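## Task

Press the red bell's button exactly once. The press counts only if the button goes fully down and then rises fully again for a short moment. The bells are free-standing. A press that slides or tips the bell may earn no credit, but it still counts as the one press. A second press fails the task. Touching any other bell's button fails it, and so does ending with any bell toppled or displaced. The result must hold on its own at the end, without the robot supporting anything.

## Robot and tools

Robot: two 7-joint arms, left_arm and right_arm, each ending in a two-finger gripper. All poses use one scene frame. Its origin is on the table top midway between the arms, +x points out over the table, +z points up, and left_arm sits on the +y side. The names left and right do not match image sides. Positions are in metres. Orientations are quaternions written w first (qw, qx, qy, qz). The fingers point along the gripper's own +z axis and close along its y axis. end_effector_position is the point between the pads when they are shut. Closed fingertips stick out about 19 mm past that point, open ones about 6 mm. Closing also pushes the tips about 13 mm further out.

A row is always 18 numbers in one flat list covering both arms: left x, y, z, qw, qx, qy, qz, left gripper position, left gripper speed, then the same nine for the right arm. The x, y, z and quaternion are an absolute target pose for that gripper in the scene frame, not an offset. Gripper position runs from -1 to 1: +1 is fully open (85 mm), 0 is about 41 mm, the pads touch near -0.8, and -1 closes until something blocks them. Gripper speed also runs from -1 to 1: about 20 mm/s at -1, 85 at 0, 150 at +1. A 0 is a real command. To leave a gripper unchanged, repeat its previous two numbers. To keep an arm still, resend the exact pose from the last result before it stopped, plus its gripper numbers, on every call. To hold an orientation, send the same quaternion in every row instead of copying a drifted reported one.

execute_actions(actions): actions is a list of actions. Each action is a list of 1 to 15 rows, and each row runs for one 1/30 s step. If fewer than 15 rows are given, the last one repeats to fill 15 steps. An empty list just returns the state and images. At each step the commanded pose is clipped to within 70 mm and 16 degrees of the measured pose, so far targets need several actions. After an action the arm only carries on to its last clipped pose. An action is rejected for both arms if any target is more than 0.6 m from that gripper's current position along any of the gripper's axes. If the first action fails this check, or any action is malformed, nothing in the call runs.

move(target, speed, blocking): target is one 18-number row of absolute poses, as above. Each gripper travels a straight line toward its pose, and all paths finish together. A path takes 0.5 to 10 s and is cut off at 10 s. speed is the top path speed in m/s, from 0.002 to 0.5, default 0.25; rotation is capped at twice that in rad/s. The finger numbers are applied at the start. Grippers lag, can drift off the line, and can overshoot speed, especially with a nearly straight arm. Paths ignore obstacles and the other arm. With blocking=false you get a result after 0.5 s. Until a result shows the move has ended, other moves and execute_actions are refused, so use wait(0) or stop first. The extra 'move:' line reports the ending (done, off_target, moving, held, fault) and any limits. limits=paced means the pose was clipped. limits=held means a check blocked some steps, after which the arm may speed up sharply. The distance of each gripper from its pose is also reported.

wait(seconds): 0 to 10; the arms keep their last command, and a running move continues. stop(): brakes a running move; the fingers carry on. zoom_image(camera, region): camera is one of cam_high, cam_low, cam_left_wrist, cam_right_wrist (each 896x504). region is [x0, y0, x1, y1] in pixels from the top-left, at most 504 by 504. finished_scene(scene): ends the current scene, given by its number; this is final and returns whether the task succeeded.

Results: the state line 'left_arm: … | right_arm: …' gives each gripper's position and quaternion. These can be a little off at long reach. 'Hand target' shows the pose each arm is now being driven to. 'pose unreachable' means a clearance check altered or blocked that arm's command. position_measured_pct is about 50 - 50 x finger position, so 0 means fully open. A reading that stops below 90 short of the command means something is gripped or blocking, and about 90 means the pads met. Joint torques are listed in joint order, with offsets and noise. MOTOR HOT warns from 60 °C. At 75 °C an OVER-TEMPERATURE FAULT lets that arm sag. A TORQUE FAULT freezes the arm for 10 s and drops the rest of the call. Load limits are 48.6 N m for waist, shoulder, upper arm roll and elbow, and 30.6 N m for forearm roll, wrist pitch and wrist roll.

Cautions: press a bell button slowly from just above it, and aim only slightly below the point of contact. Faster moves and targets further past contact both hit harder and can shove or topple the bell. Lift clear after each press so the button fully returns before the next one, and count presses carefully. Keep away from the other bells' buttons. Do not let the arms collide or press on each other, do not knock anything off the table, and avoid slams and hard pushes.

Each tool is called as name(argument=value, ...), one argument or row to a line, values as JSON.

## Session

execute_actions(
  actions=[],
)

Scene clock: 0.00 s.
left_arm: end_effector_position=(+0.6651, -0.1051, +0.2743) position_measured_pct=0.0 end_effector_quat_wxyz=(+0.075, +0.860, -0.465, +0.197) | right_arm: end_effector_position=(+0.4491, -0.1893, +0.2624) position_measured_pct=0.0 end_effector_quat_wxyz=(-0.139, +0.903, +0.378, -0.153)
Joint positions: left_arm=[ 0.61   0.945 -0.497  0.578  0.605  1.3    4.066] | right_arm=[-0.374  0.787  0.581  1.011 -0.493  1.85  -0.661]
Joint velocities: left_arm=[ 0.     0.     0.001 -0.     0.001  0.     0.001] | right_arm=[ 0.003  0.    -0.    -0.     0.001  0.001  0.001]
Joint torques (N m, as the joint torque sensors report them, + toward a larger angle): no reading
Motor temperatures (°C, as the motors report them): left_arm=[33 34 28 30 34 35 41] | right_arm=[33 30 28 30 36 33 41]
Hand target (left_arm): +0.665, -0.105, +0.274; +0.075, +0.860, -0.465, +0.197
Hand target (right_arm): +0.449, -0.189, +0.262; -0.139, +0.903, +0.378, -0.153

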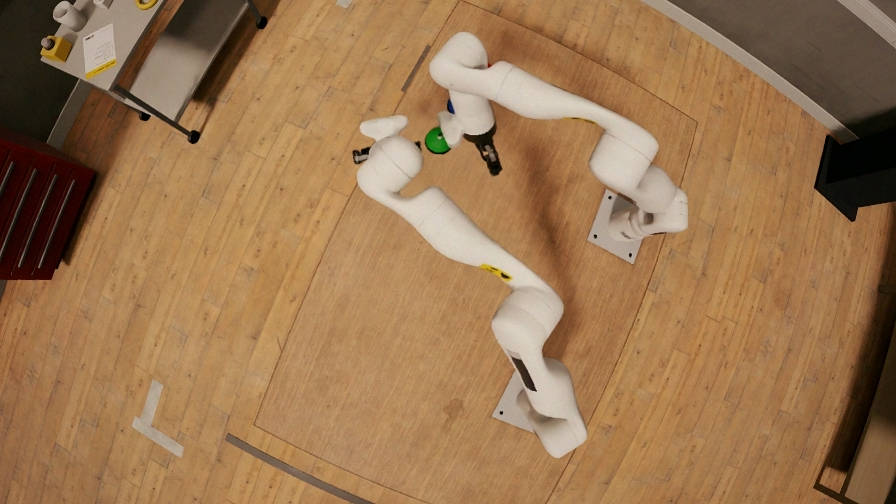

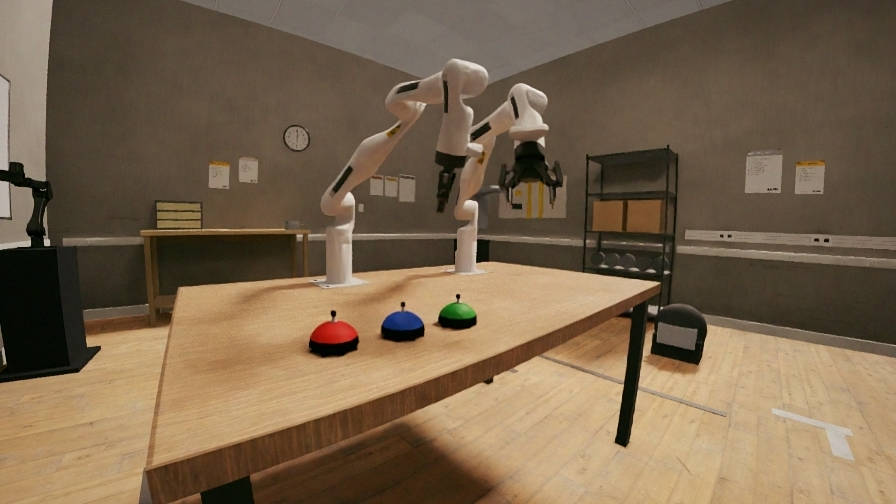

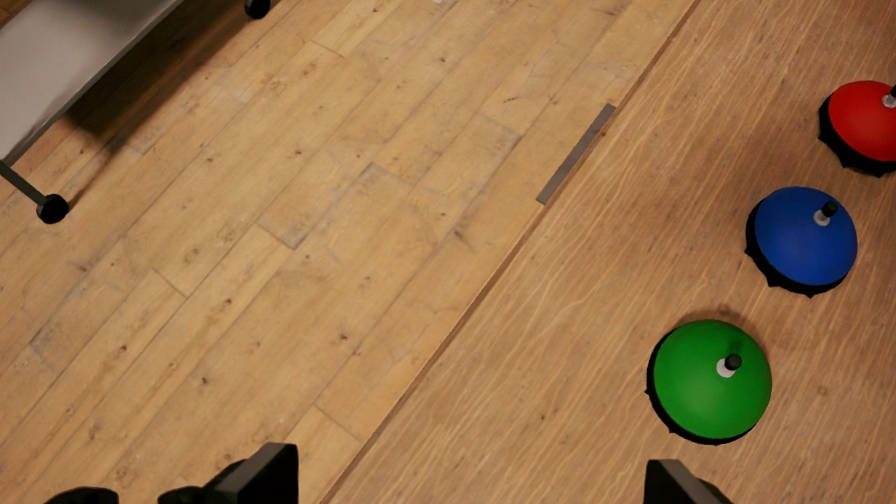

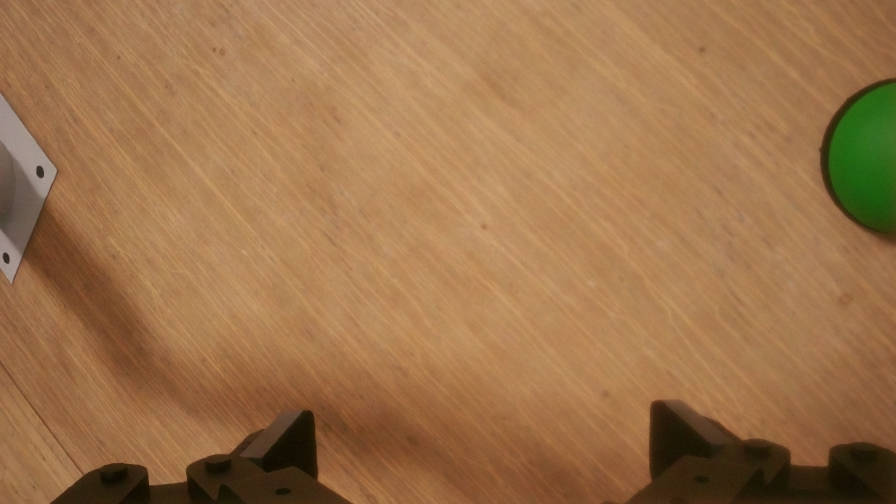

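move(
  target=[0.6651,-0.1051,0.2743,0.075,0.86,-0.465,0.197,1,0,0.54,-0.545,0.16,0,1,0,0,-1,1],
  speed=0.4,
)

zoom_image(
  camera="cam_low",
  region=[270,220,420,370],
)

Scene clock: 15.90 s.
left_arm: end_effector_position=(+0.6651, -0.1051, +0.2743) position_measured_pct=0.0 end_effector_quat_wxyz=(+0.075, +0.860, -0.465, +0.197) | right_arm: end_effector_position=(+0.5412, -0.5444, +0.1607) position_measured_pct=91.7 end_effector_quat_wxyz=(-0.000, +1.000, +0.000, +0.000)
Joint positions: left_arm=[ 0.611  0.945 -0.497  0.58   0.604  1.298  4.066] | right_arm=[ 0.1    0.972  0.777  0.99  -0.631  1.387 -0.823]
Joint velocities: left_arm=[ 0.001 -0.     0.    -0.     0.001 -0.001  0.001] | right_arm=[ 0.009  0.008  0.001 -0.003  0.001  0.001  0.   ]
Joint torques (N m, as the joint torque sensors report them, + toward a larger angle): left_arm=[  0.02 -25.43  -1.19  -9.44   0.48  -1.13  -0.01] | right_arm=[  0.54 -25.36   4.71  -7.05   0.05   0.07  -0.09]
Motor temperatures (°C, as the motors report them): left_arm=[33 34 28 31 34 35 41] | right_arm=[33 31 28 30 36 33 41]
Hand target (left_arm): +0.665, -0.105, +0.274; +0.075, +0.860, -0.465, +0.197
Hand target (right_arm): +0.541, -0.545, +0.160; -0.000, +1.000, -0.000, -0.000
Off the commanded pose (left_arm): 0.000 m, 0 deg.
Off the commanded pose (right_arm): 0.002 m, 0 deg.
move: done

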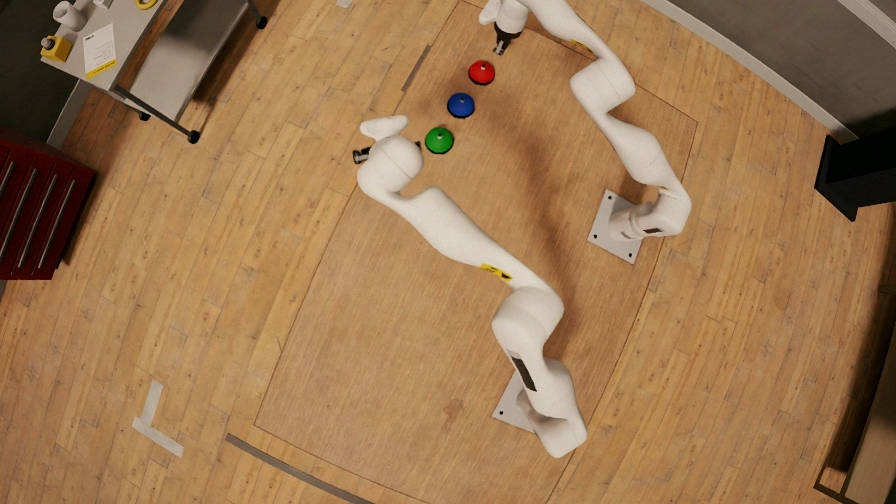

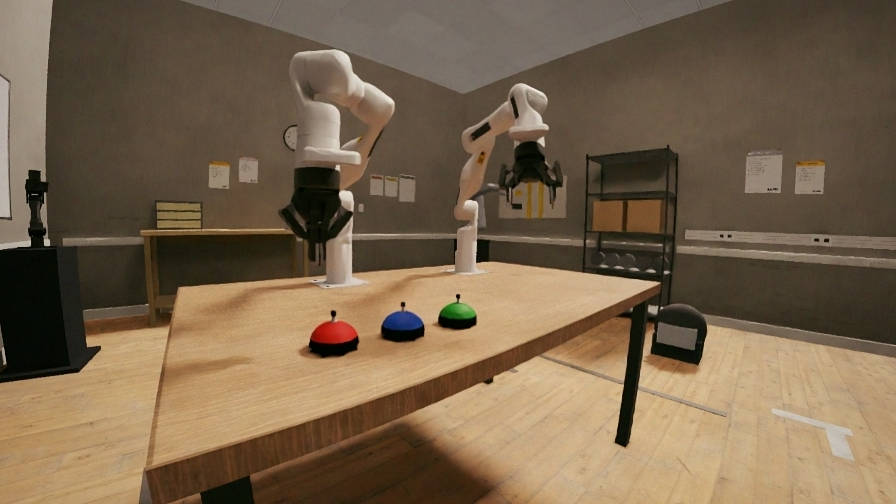

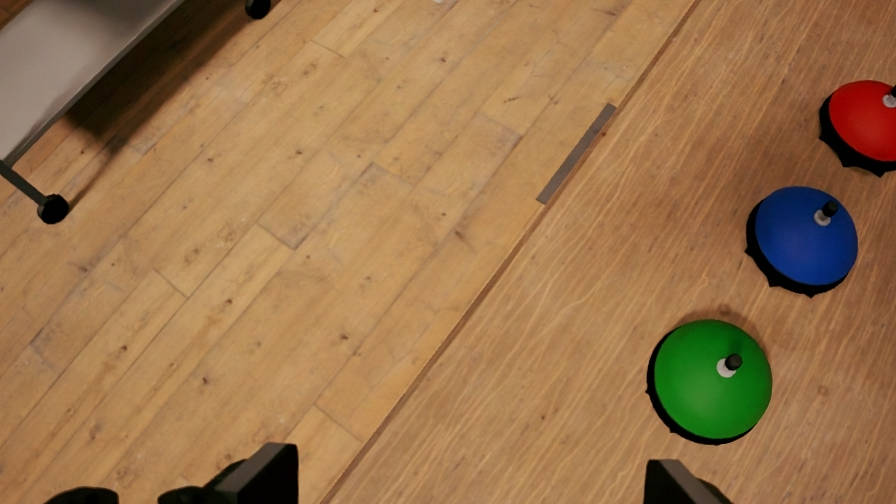

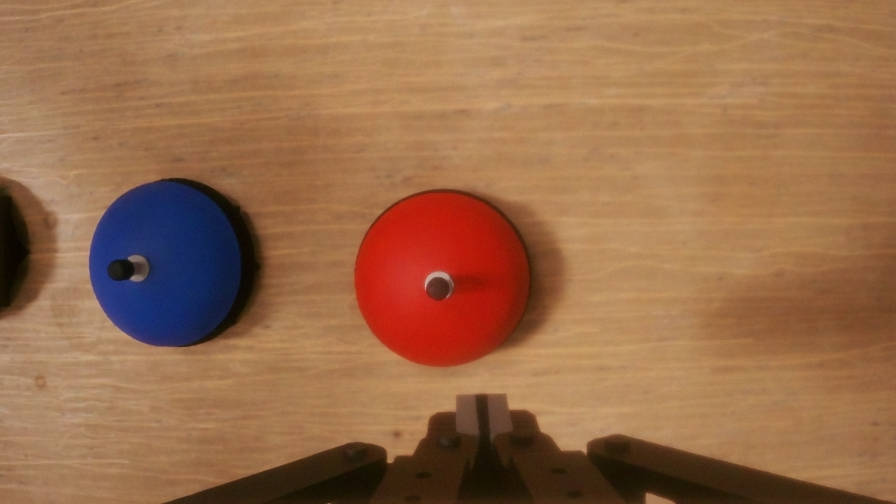

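Region (270, 220, 420, 370) of cam_low's 896x504 image, scaled by 3.360, with more detail than that image has.

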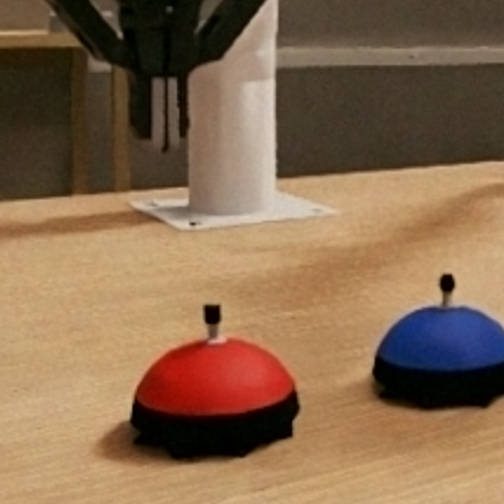

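move(
  target=[0.6651,-0.1051,0.2743,0.075,0.86,-0.465,0.197,1,0,0.563,-0.530,0.105,0,1,0,0,-1,1],
  speed=0.2,
)

zoom_image(
  camera="cam_low",
  region=[290,270,380,360],
)

zoom_image(
  camera="cam_right_wrist",
  region=[400,320,560,460],
)

Scene clock: 22.60 s.
left_arm: end_effector_position=(+0.6651, -0.1051, +0.2743) position_measured_pct=0.0 end_effector_quat_wxyz=(+0.075, +0.860, -0.465, +0.197) | right_arm: end_effector_position=(+0.5630, -0.5299, +0.1053) position_measured_pct=91.7 end_effector_quat_wxyz=(+0.000, +1.000, -0.000, +0.000)
Joint positions: left_arm=[ 0.611  0.945 -0.497  0.58   0.604  1.298  4.066] | right_arm=[ 0.079  1.057  0.752  0.99  -0.664  1.305 -0.849]
Joint velocities: left_arm=[-0.     0.     0.001 -0.    -0.002 -0.001  0.   ] | right_arm=[-0.001  0.003 -0.001 -0.001  0.001 -0.     0.   ]
Joint torques (N m, as the joint torque sensors report them, + toward a larger angle): left_arm=[ -0.05 -25.3   -1.19  -9.45   0.55  -1.34   0.06] | right_arm=[  0.13 -25.73   4.87  -6.76  -0.04   0.12  -0.24]
Motor temperatures (°C, as the motors report them): left_arm=[33 35 28 31 34 35 41] | right_arm=[33 31 28 30 36 33 41]
Hand target (left_arm): +0.665, -0.105, +0.274; +0.075, +0.860, -0.465, +0.197
Hand target (right_arm): +0.563, -0.530, +0.105; +0.000, +1.000, -0.000, +0.000
Off the commanded pose (left_arm): 0.000 m, 0 deg.
Off the commanded pose (right_arm): 0.000 m, 0 deg.
move: done

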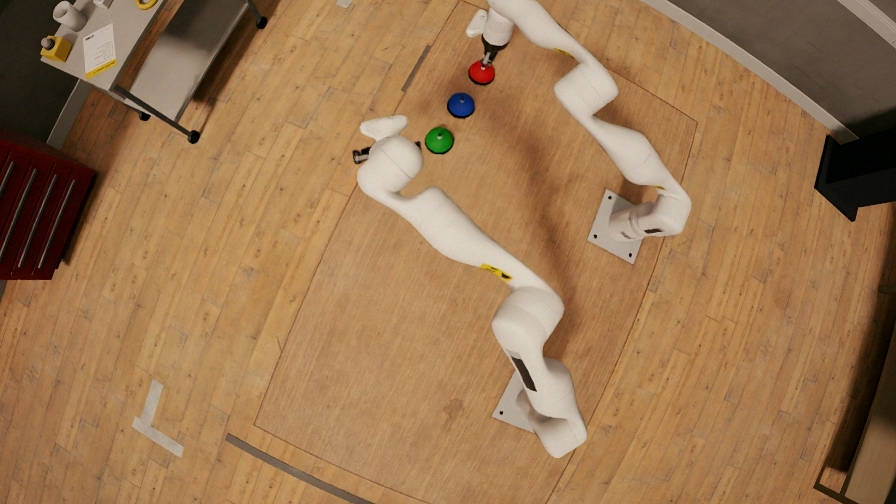

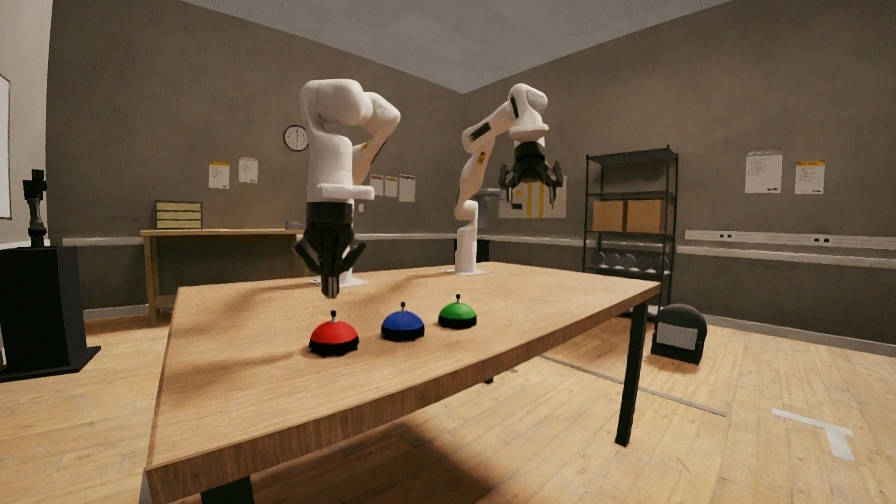

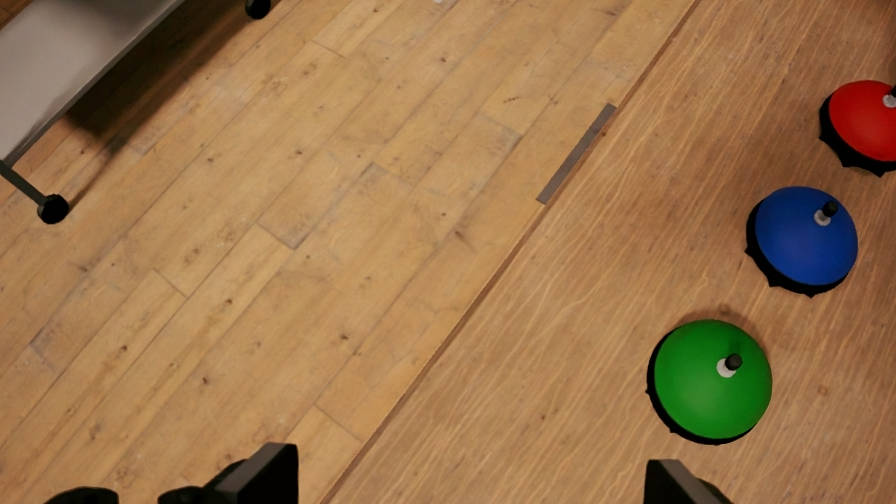

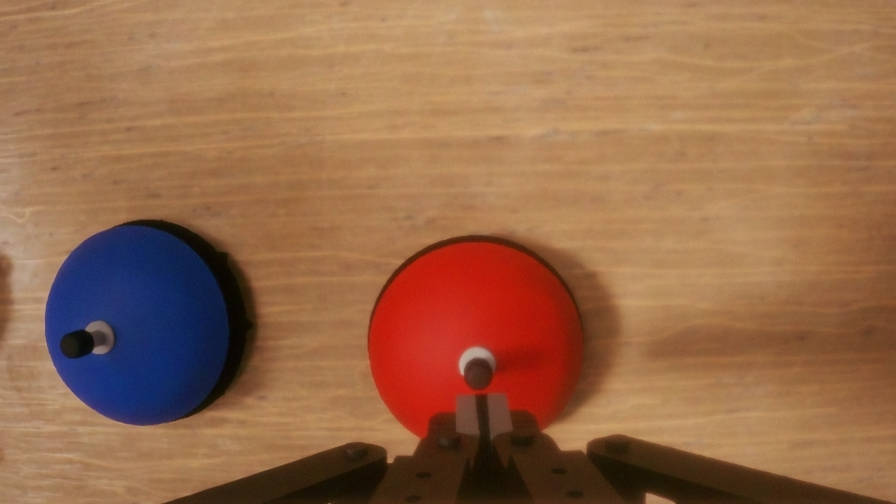

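Region (290, 270, 380, 360) of cam_low's 896x504 image, scaled by 5.600, with more detail than that image has.

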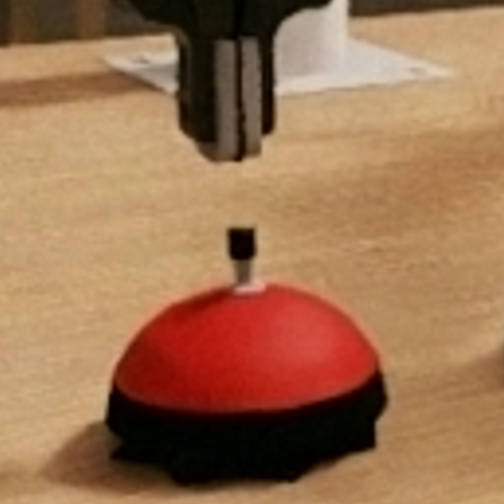

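Region (400, 320, 560, 460) of cam_right_wrist's 896x504 image, scaled by 3.150; it fills the top 441 rows of this view, and the rest is white.

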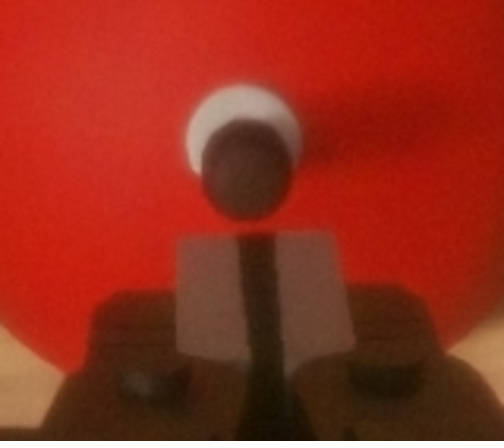

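execute_actions(
  actions=[
    [[0.6651,-0.1051,0.2743,0.075,0.86,-0.465,0.197,1,0,0.565,-0.530,0.104,0,1,0,0,-1,1],[0.6651,-0.1051,0.2743,0.075,0.86,-0.465,0.197,1,0,0.567,-0.530,0.102,0,1,0,0,-1,1],[0.6651,-0.1051,0.2743,0.075,0.86,-0.465,0.197,1,0,0.569,-0.530,0.100,0,1,0,0,-1,1],[0.6651,-0.1051,0.2743,0.075,0.86,-0.465,0.197,1,0,0.571,-0.530,0.098,0,1,0,0,-1,1],[0.6651,-0.1051,0.2743,0.075,0.86,-0.465,0.197,1,0,0.573,-0.530,0.096,0,1,0,0,-1,1],[0.6651,-0.1051,0.2743,0.075,0.86,-0.465,0.197,1,0,0.574,-0.530,0.094,0,1,0,0,-1,1],[0.6651,-0.1051,0.2743,0.075,0.86,-0.465,0.197,1,0,0.574,-0.530,0.092,0,1,0,0,-1,1]],
  ],
)

zoom_image(
  camera="cam_low",
  region=[290,270,380,360],
)

Scene clock: 30.97 s.
left_arm: end_effector_position=(+0.6651, -0.1051, +0.2743) position_measured_pct=0.0 end_effector_quat_wxyz=(+0.075, +0.860, -0.465, +0.197) | right_arm: end_effector_position=(+0.5741, -0.5299, +0.0922) position_measured_pct=91.7 end_effector_quat_wxyz=(+0.000, +1.000, +0.000, +0.000)
Joint positions: left_arm=[ 0.611  0.945 -0.497  0.58   0.604  1.298  4.066] | right_arm=[ 0.089  1.095  0.744  0.944 -0.674  1.307 -0.868]
Joint velocities: left_arm=[-0.    -0.    -0.     0.    -0.001  0.001 -0.   ] | right_arm=[ 0.003  0.005 -0.    -0.001  0.001  0.001  0.   ]
Joint torques (N m, as the joint torque sensors report them, + toward a larger angle): left_arm=[ -0.09 -25.09  -1.38  -9.73   0.38  -1.25   0.04] | right_arm=[  0.2  -26.03   4.78  -6.65   0.08   0.17  -0.23]
Motor temperatures (°C, as the motors report them): left_arm=[33 35 28 31 34 35 41] | right_arm=[33 31 28 30 36 33 41]
Hand target (left_arm): +0.665, -0.105, +0.274; +0.075, +0.860, -0.465, +0.197
Hand target (right_arm): +0.574, -0.530, +0.092; +0.000, +1.000, -0.000, +0.000
Off the commanded pose (left_arm): 0.000 m, 0 deg.
Off the commanded pose (right_arm): 0.000 m, 0 deg.

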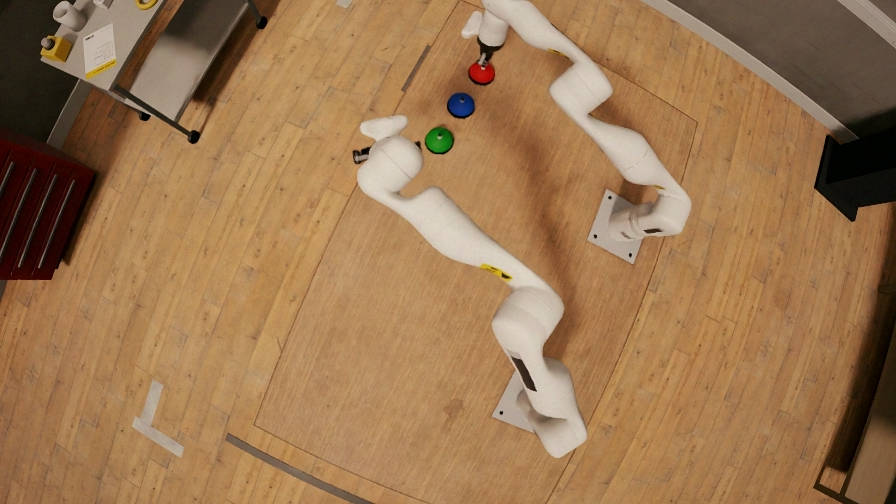

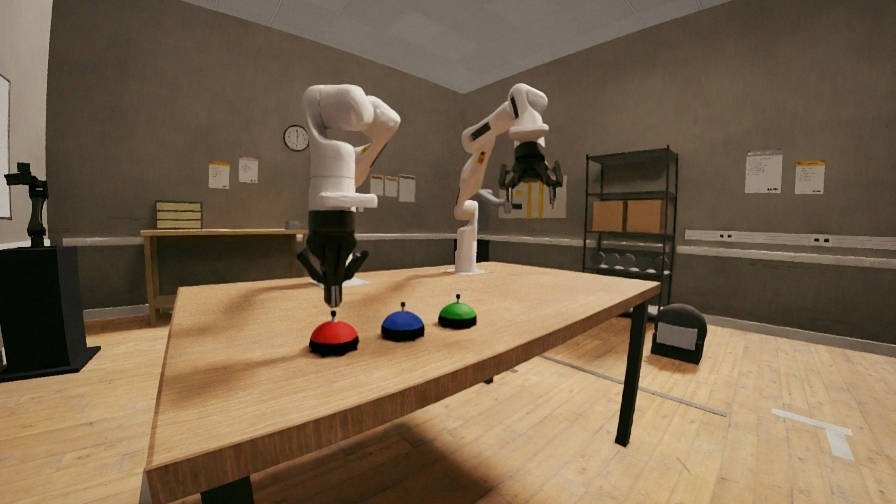

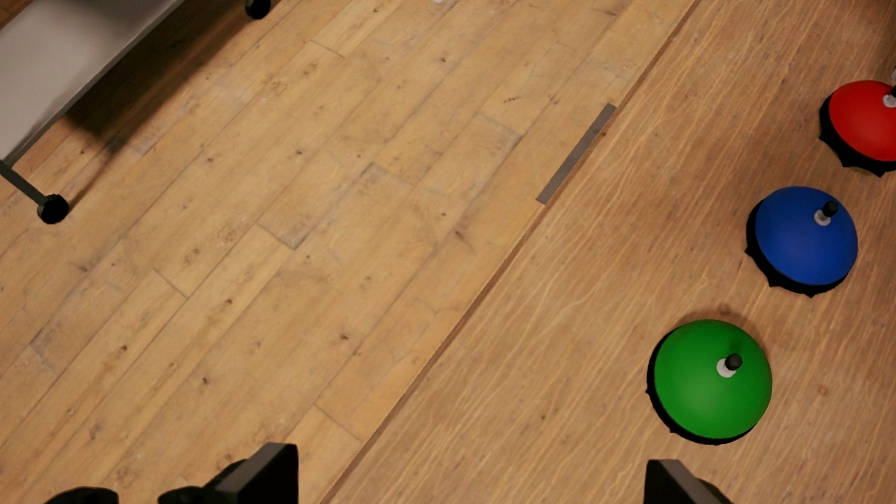

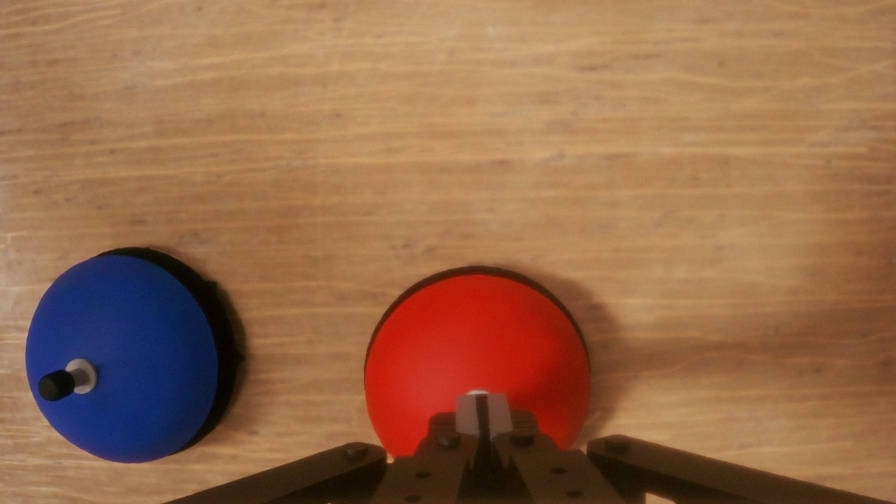

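Region (290, 270, 380, 360) of cam_low's 896x504 image, scaled by 5.600, with more detail than that image has.

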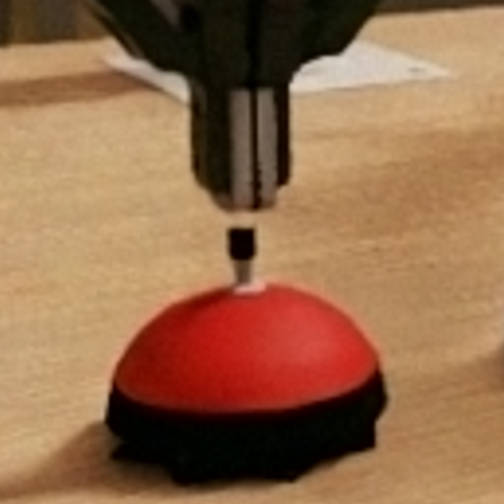

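move(
  target=[0.6651,-0.1051,0.2743,0.075,0.86,-0.465,0.197,1,0,0.574,-0.530,0.075,0,1,0,0,-1,1],
  speed=0.05,
)

zoom_image(
  camera="cam_low",
  region=[290,270,380,360],
)

Scene clock: 36.17 s.
left_arm: end_effector_position=(+0.6651, -0.1051, +0.2743) position_measured_pct=0.0 end_effector_quat_wxyz=(+0.075, +0.860, -0.465, +0.197) | right_arm: end_effector_position=(+0.5755, -0.5308, +0.0810) position_measured_pct=91.7 end_effector_quat_wxyz=(+0.001, +1.000, +0.000, +0.004)
Joint positions: left_arm=[ 0.611  0.945 -0.497  0.58   0.604  1.298  4.066] | right_arm=[ 0.087  1.106  0.74   0.96  -0.683  1.277 -0.859]
Joint velocities: left_arm=[ 0.     0.     0.002  0.001  0.    -0.     0.001] | right_arm=[ 0.     0.001  0.001  0.001 -0.002  0.001  0.001]
Joint torques (N m, as the joint torque sensors report them, + toward a larger angle): left_arm=[  0.27 -25.11  -1.19  -9.56   0.42  -1.21   0.02] | right_arm=[  0.1  -19.54   3.27  -5.35  -0.22  -0.99  -0.32]
Motor temperatures (°C, as the motors report them): left_arm=[33 35 28 31 34 35 41] | right_arm=[33 31 28 30 36 33 41]
Hand target (left_arm): +0.665, -0.105, +0.274; +0.075, +0.860, -0.465, +0.197
Hand target (right_arm): +0.574, -0.530, +0.075; +0.000, +1.000, +0.000, -0.000
Off the commanded pose (left_arm): 0.000 m, 0 deg.
Off the commanded pose (right_arm): 0.006 m, 0 deg.
move: off_target (right_arm)

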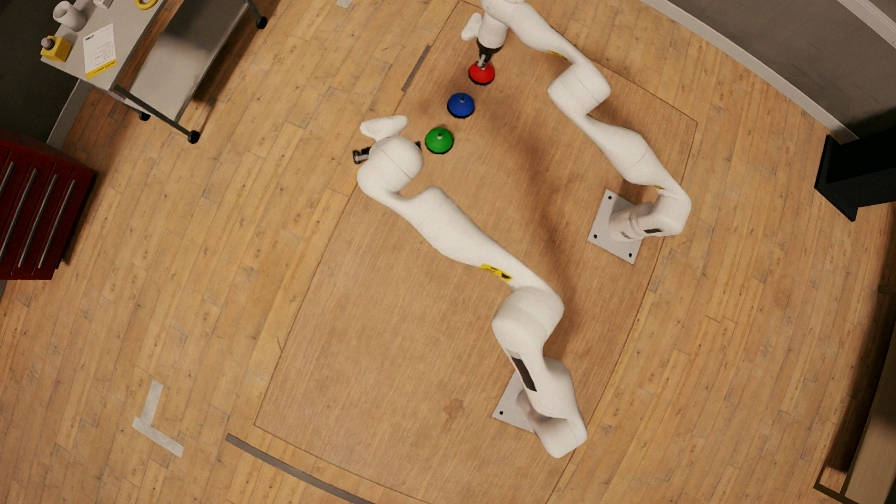

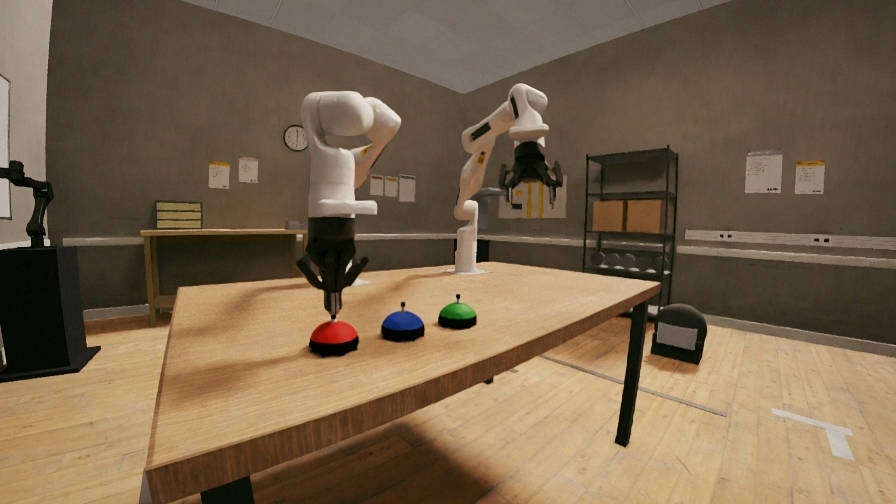

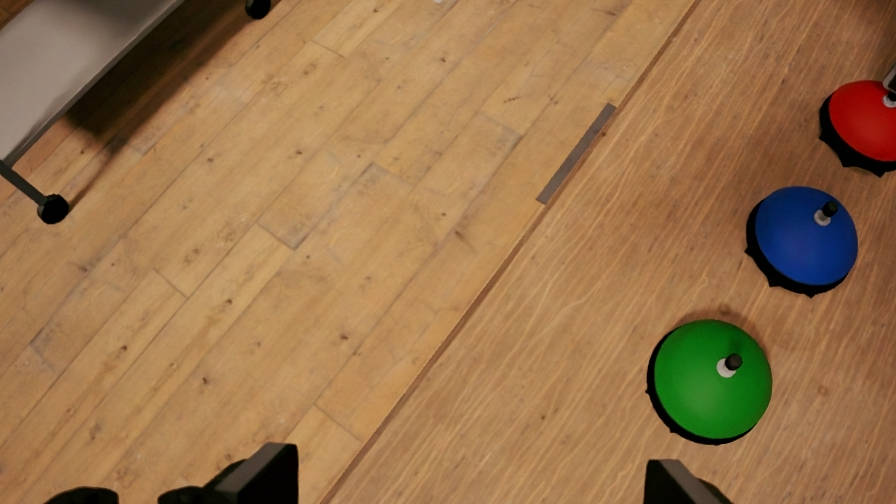

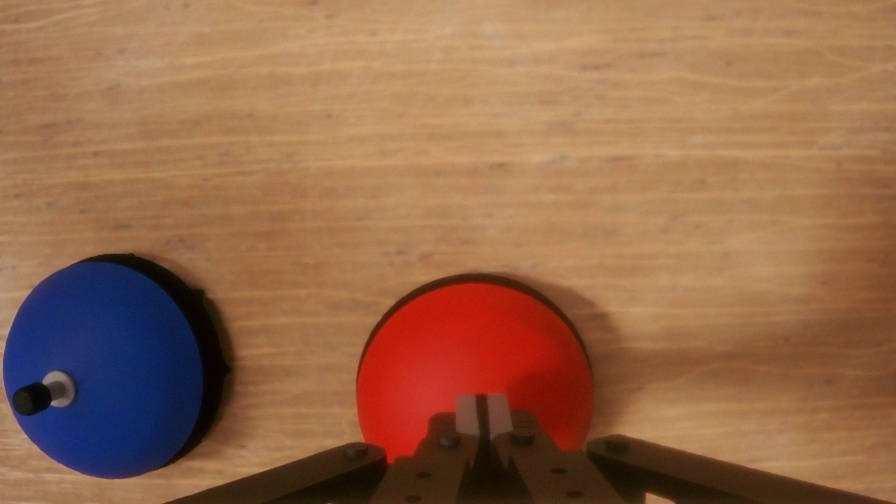

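Region (290, 270, 380, 360) of cam_low's 896x504 image, scaled by 5.600, with more detail than that image has.

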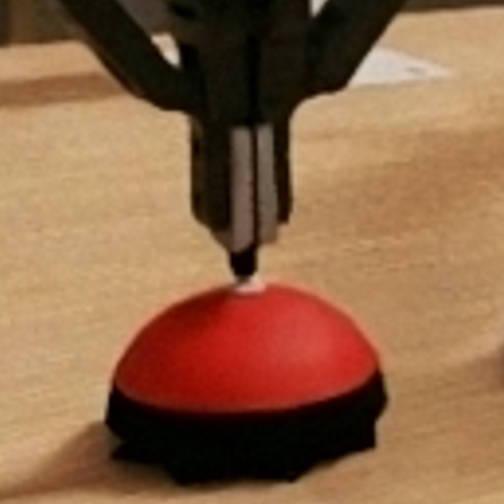

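Bottomed at the same height (~12 N). Releasing.

move(
  target=[0.6651,-0.1051,0.2743,0.075,0.86,-0.465,0.197,1,0,0.575,-0.5305,0.125,0,1,0,0,-1,1],
  speed=0.15,
)

zoom_image(
  camera="cam_low",
  region=[290,270,380,360],
)

Scene clock: 42.40 s.
left_arm: end_effector_position=(+0.6651, -0.1051, +0.2743) position_measured_pct=0.0 end_effector_quat_wxyz=(+0.075, +0.860, -0.465, +0.197) | right_arm: end_effector_position=(+0.5751, -0.5304, +0.1250) position_measured_pct=91.7 end_effector_quat_wxyz=(-0.000, +1.000, +0.000, +0.000)
Joint positions: left_arm=[ 0.611  0.945 -0.497  0.58   0.604  1.298  4.066] | right_arm=[ 0.096  1.065  0.758  0.894 -0.659  1.378 -0.888]
Joint velocities: left_arm=[-0.     0.     0.002  0.001 -0.001  0.    -0.001] | right_arm=[ 0.001 -0.001  0.    -0.     0.001  0.001 -0.001]
Joint torques (N m, as the joint torque sensors report them, + toward a larger angle): left_arm=[ -0.04 -25.27  -1.34  -9.4    0.47  -1.23   0.09] | right_arm=[ -0.03 -26.5    4.86  -6.62  -0.03   0.11  -0.22]
Motor temperatures (°C, as the motors report them): left_arm=[33 36 28 31 34 35 41] | right_arm=[33 31 28 30 36 33 41]
Hand target (left_arm): +0.665, -0.105, +0.274; +0.075, +0.860, -0.465, +0.197
Hand target (right_arm): +0.575, -0.531, +0.125; -0.000, +1.000, -0.000, +0.000
Off the commanded pose (left_arm): 0.000 m, 0 deg.
Off the commanded pose (right_arm): 0.000 m, 0 deg.
move: done

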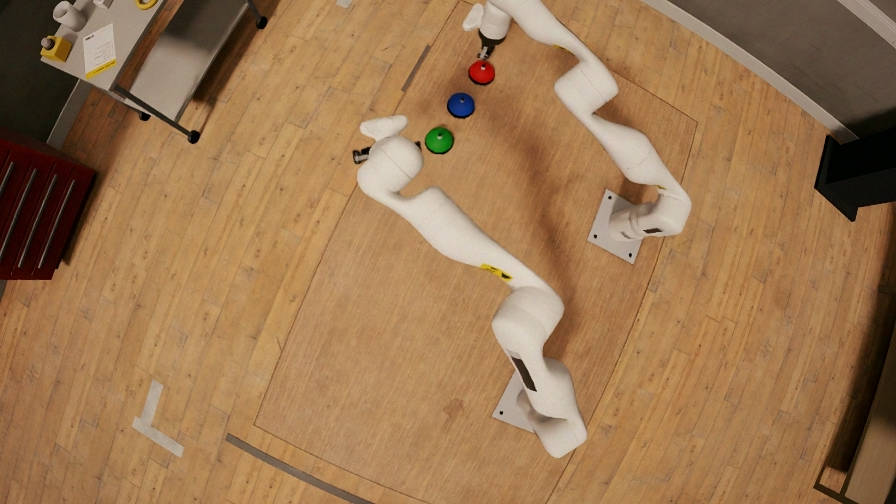

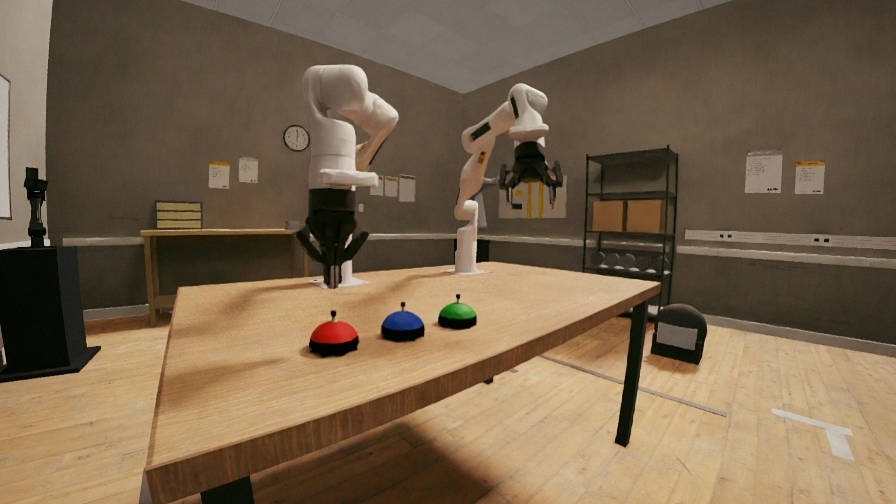

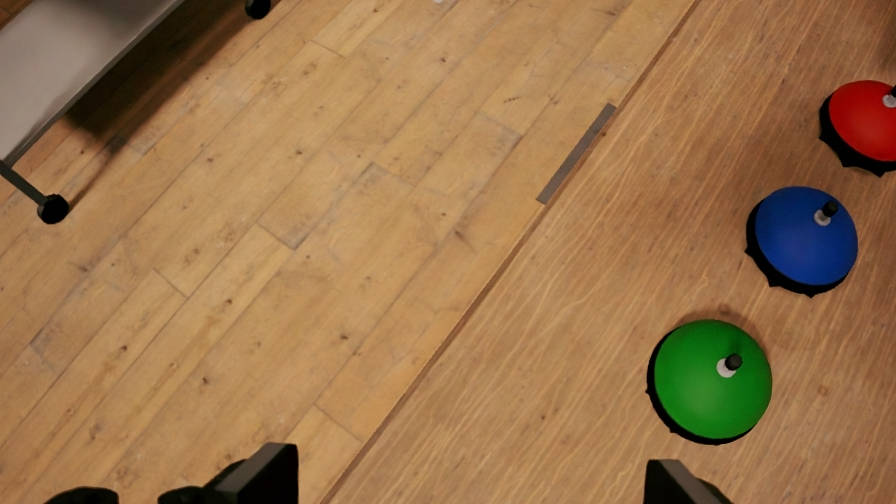

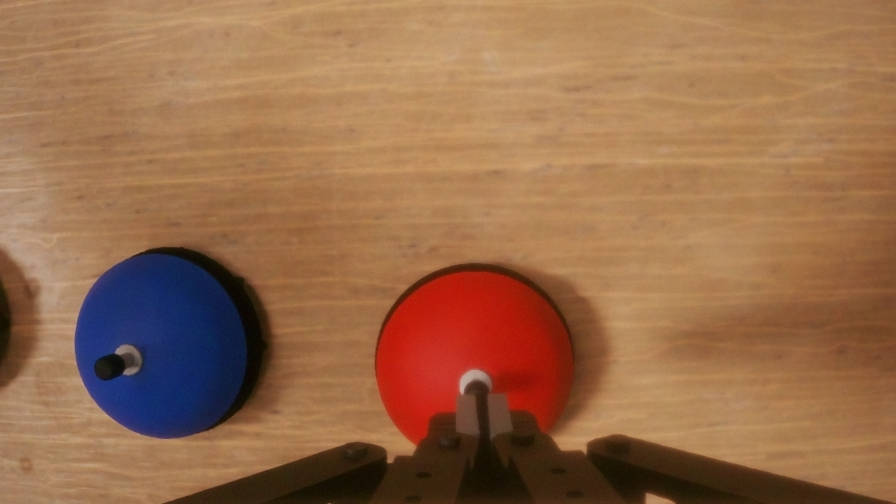

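Region (290, 270, 380, 360) of cam_low's 896x504 image, scaled by 5.600, with more detail than that image has.

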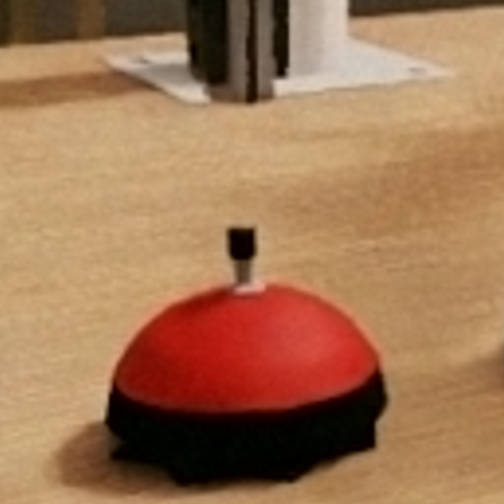

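finished_scene(
  scene=2,
)

The scene is finished: the task was done.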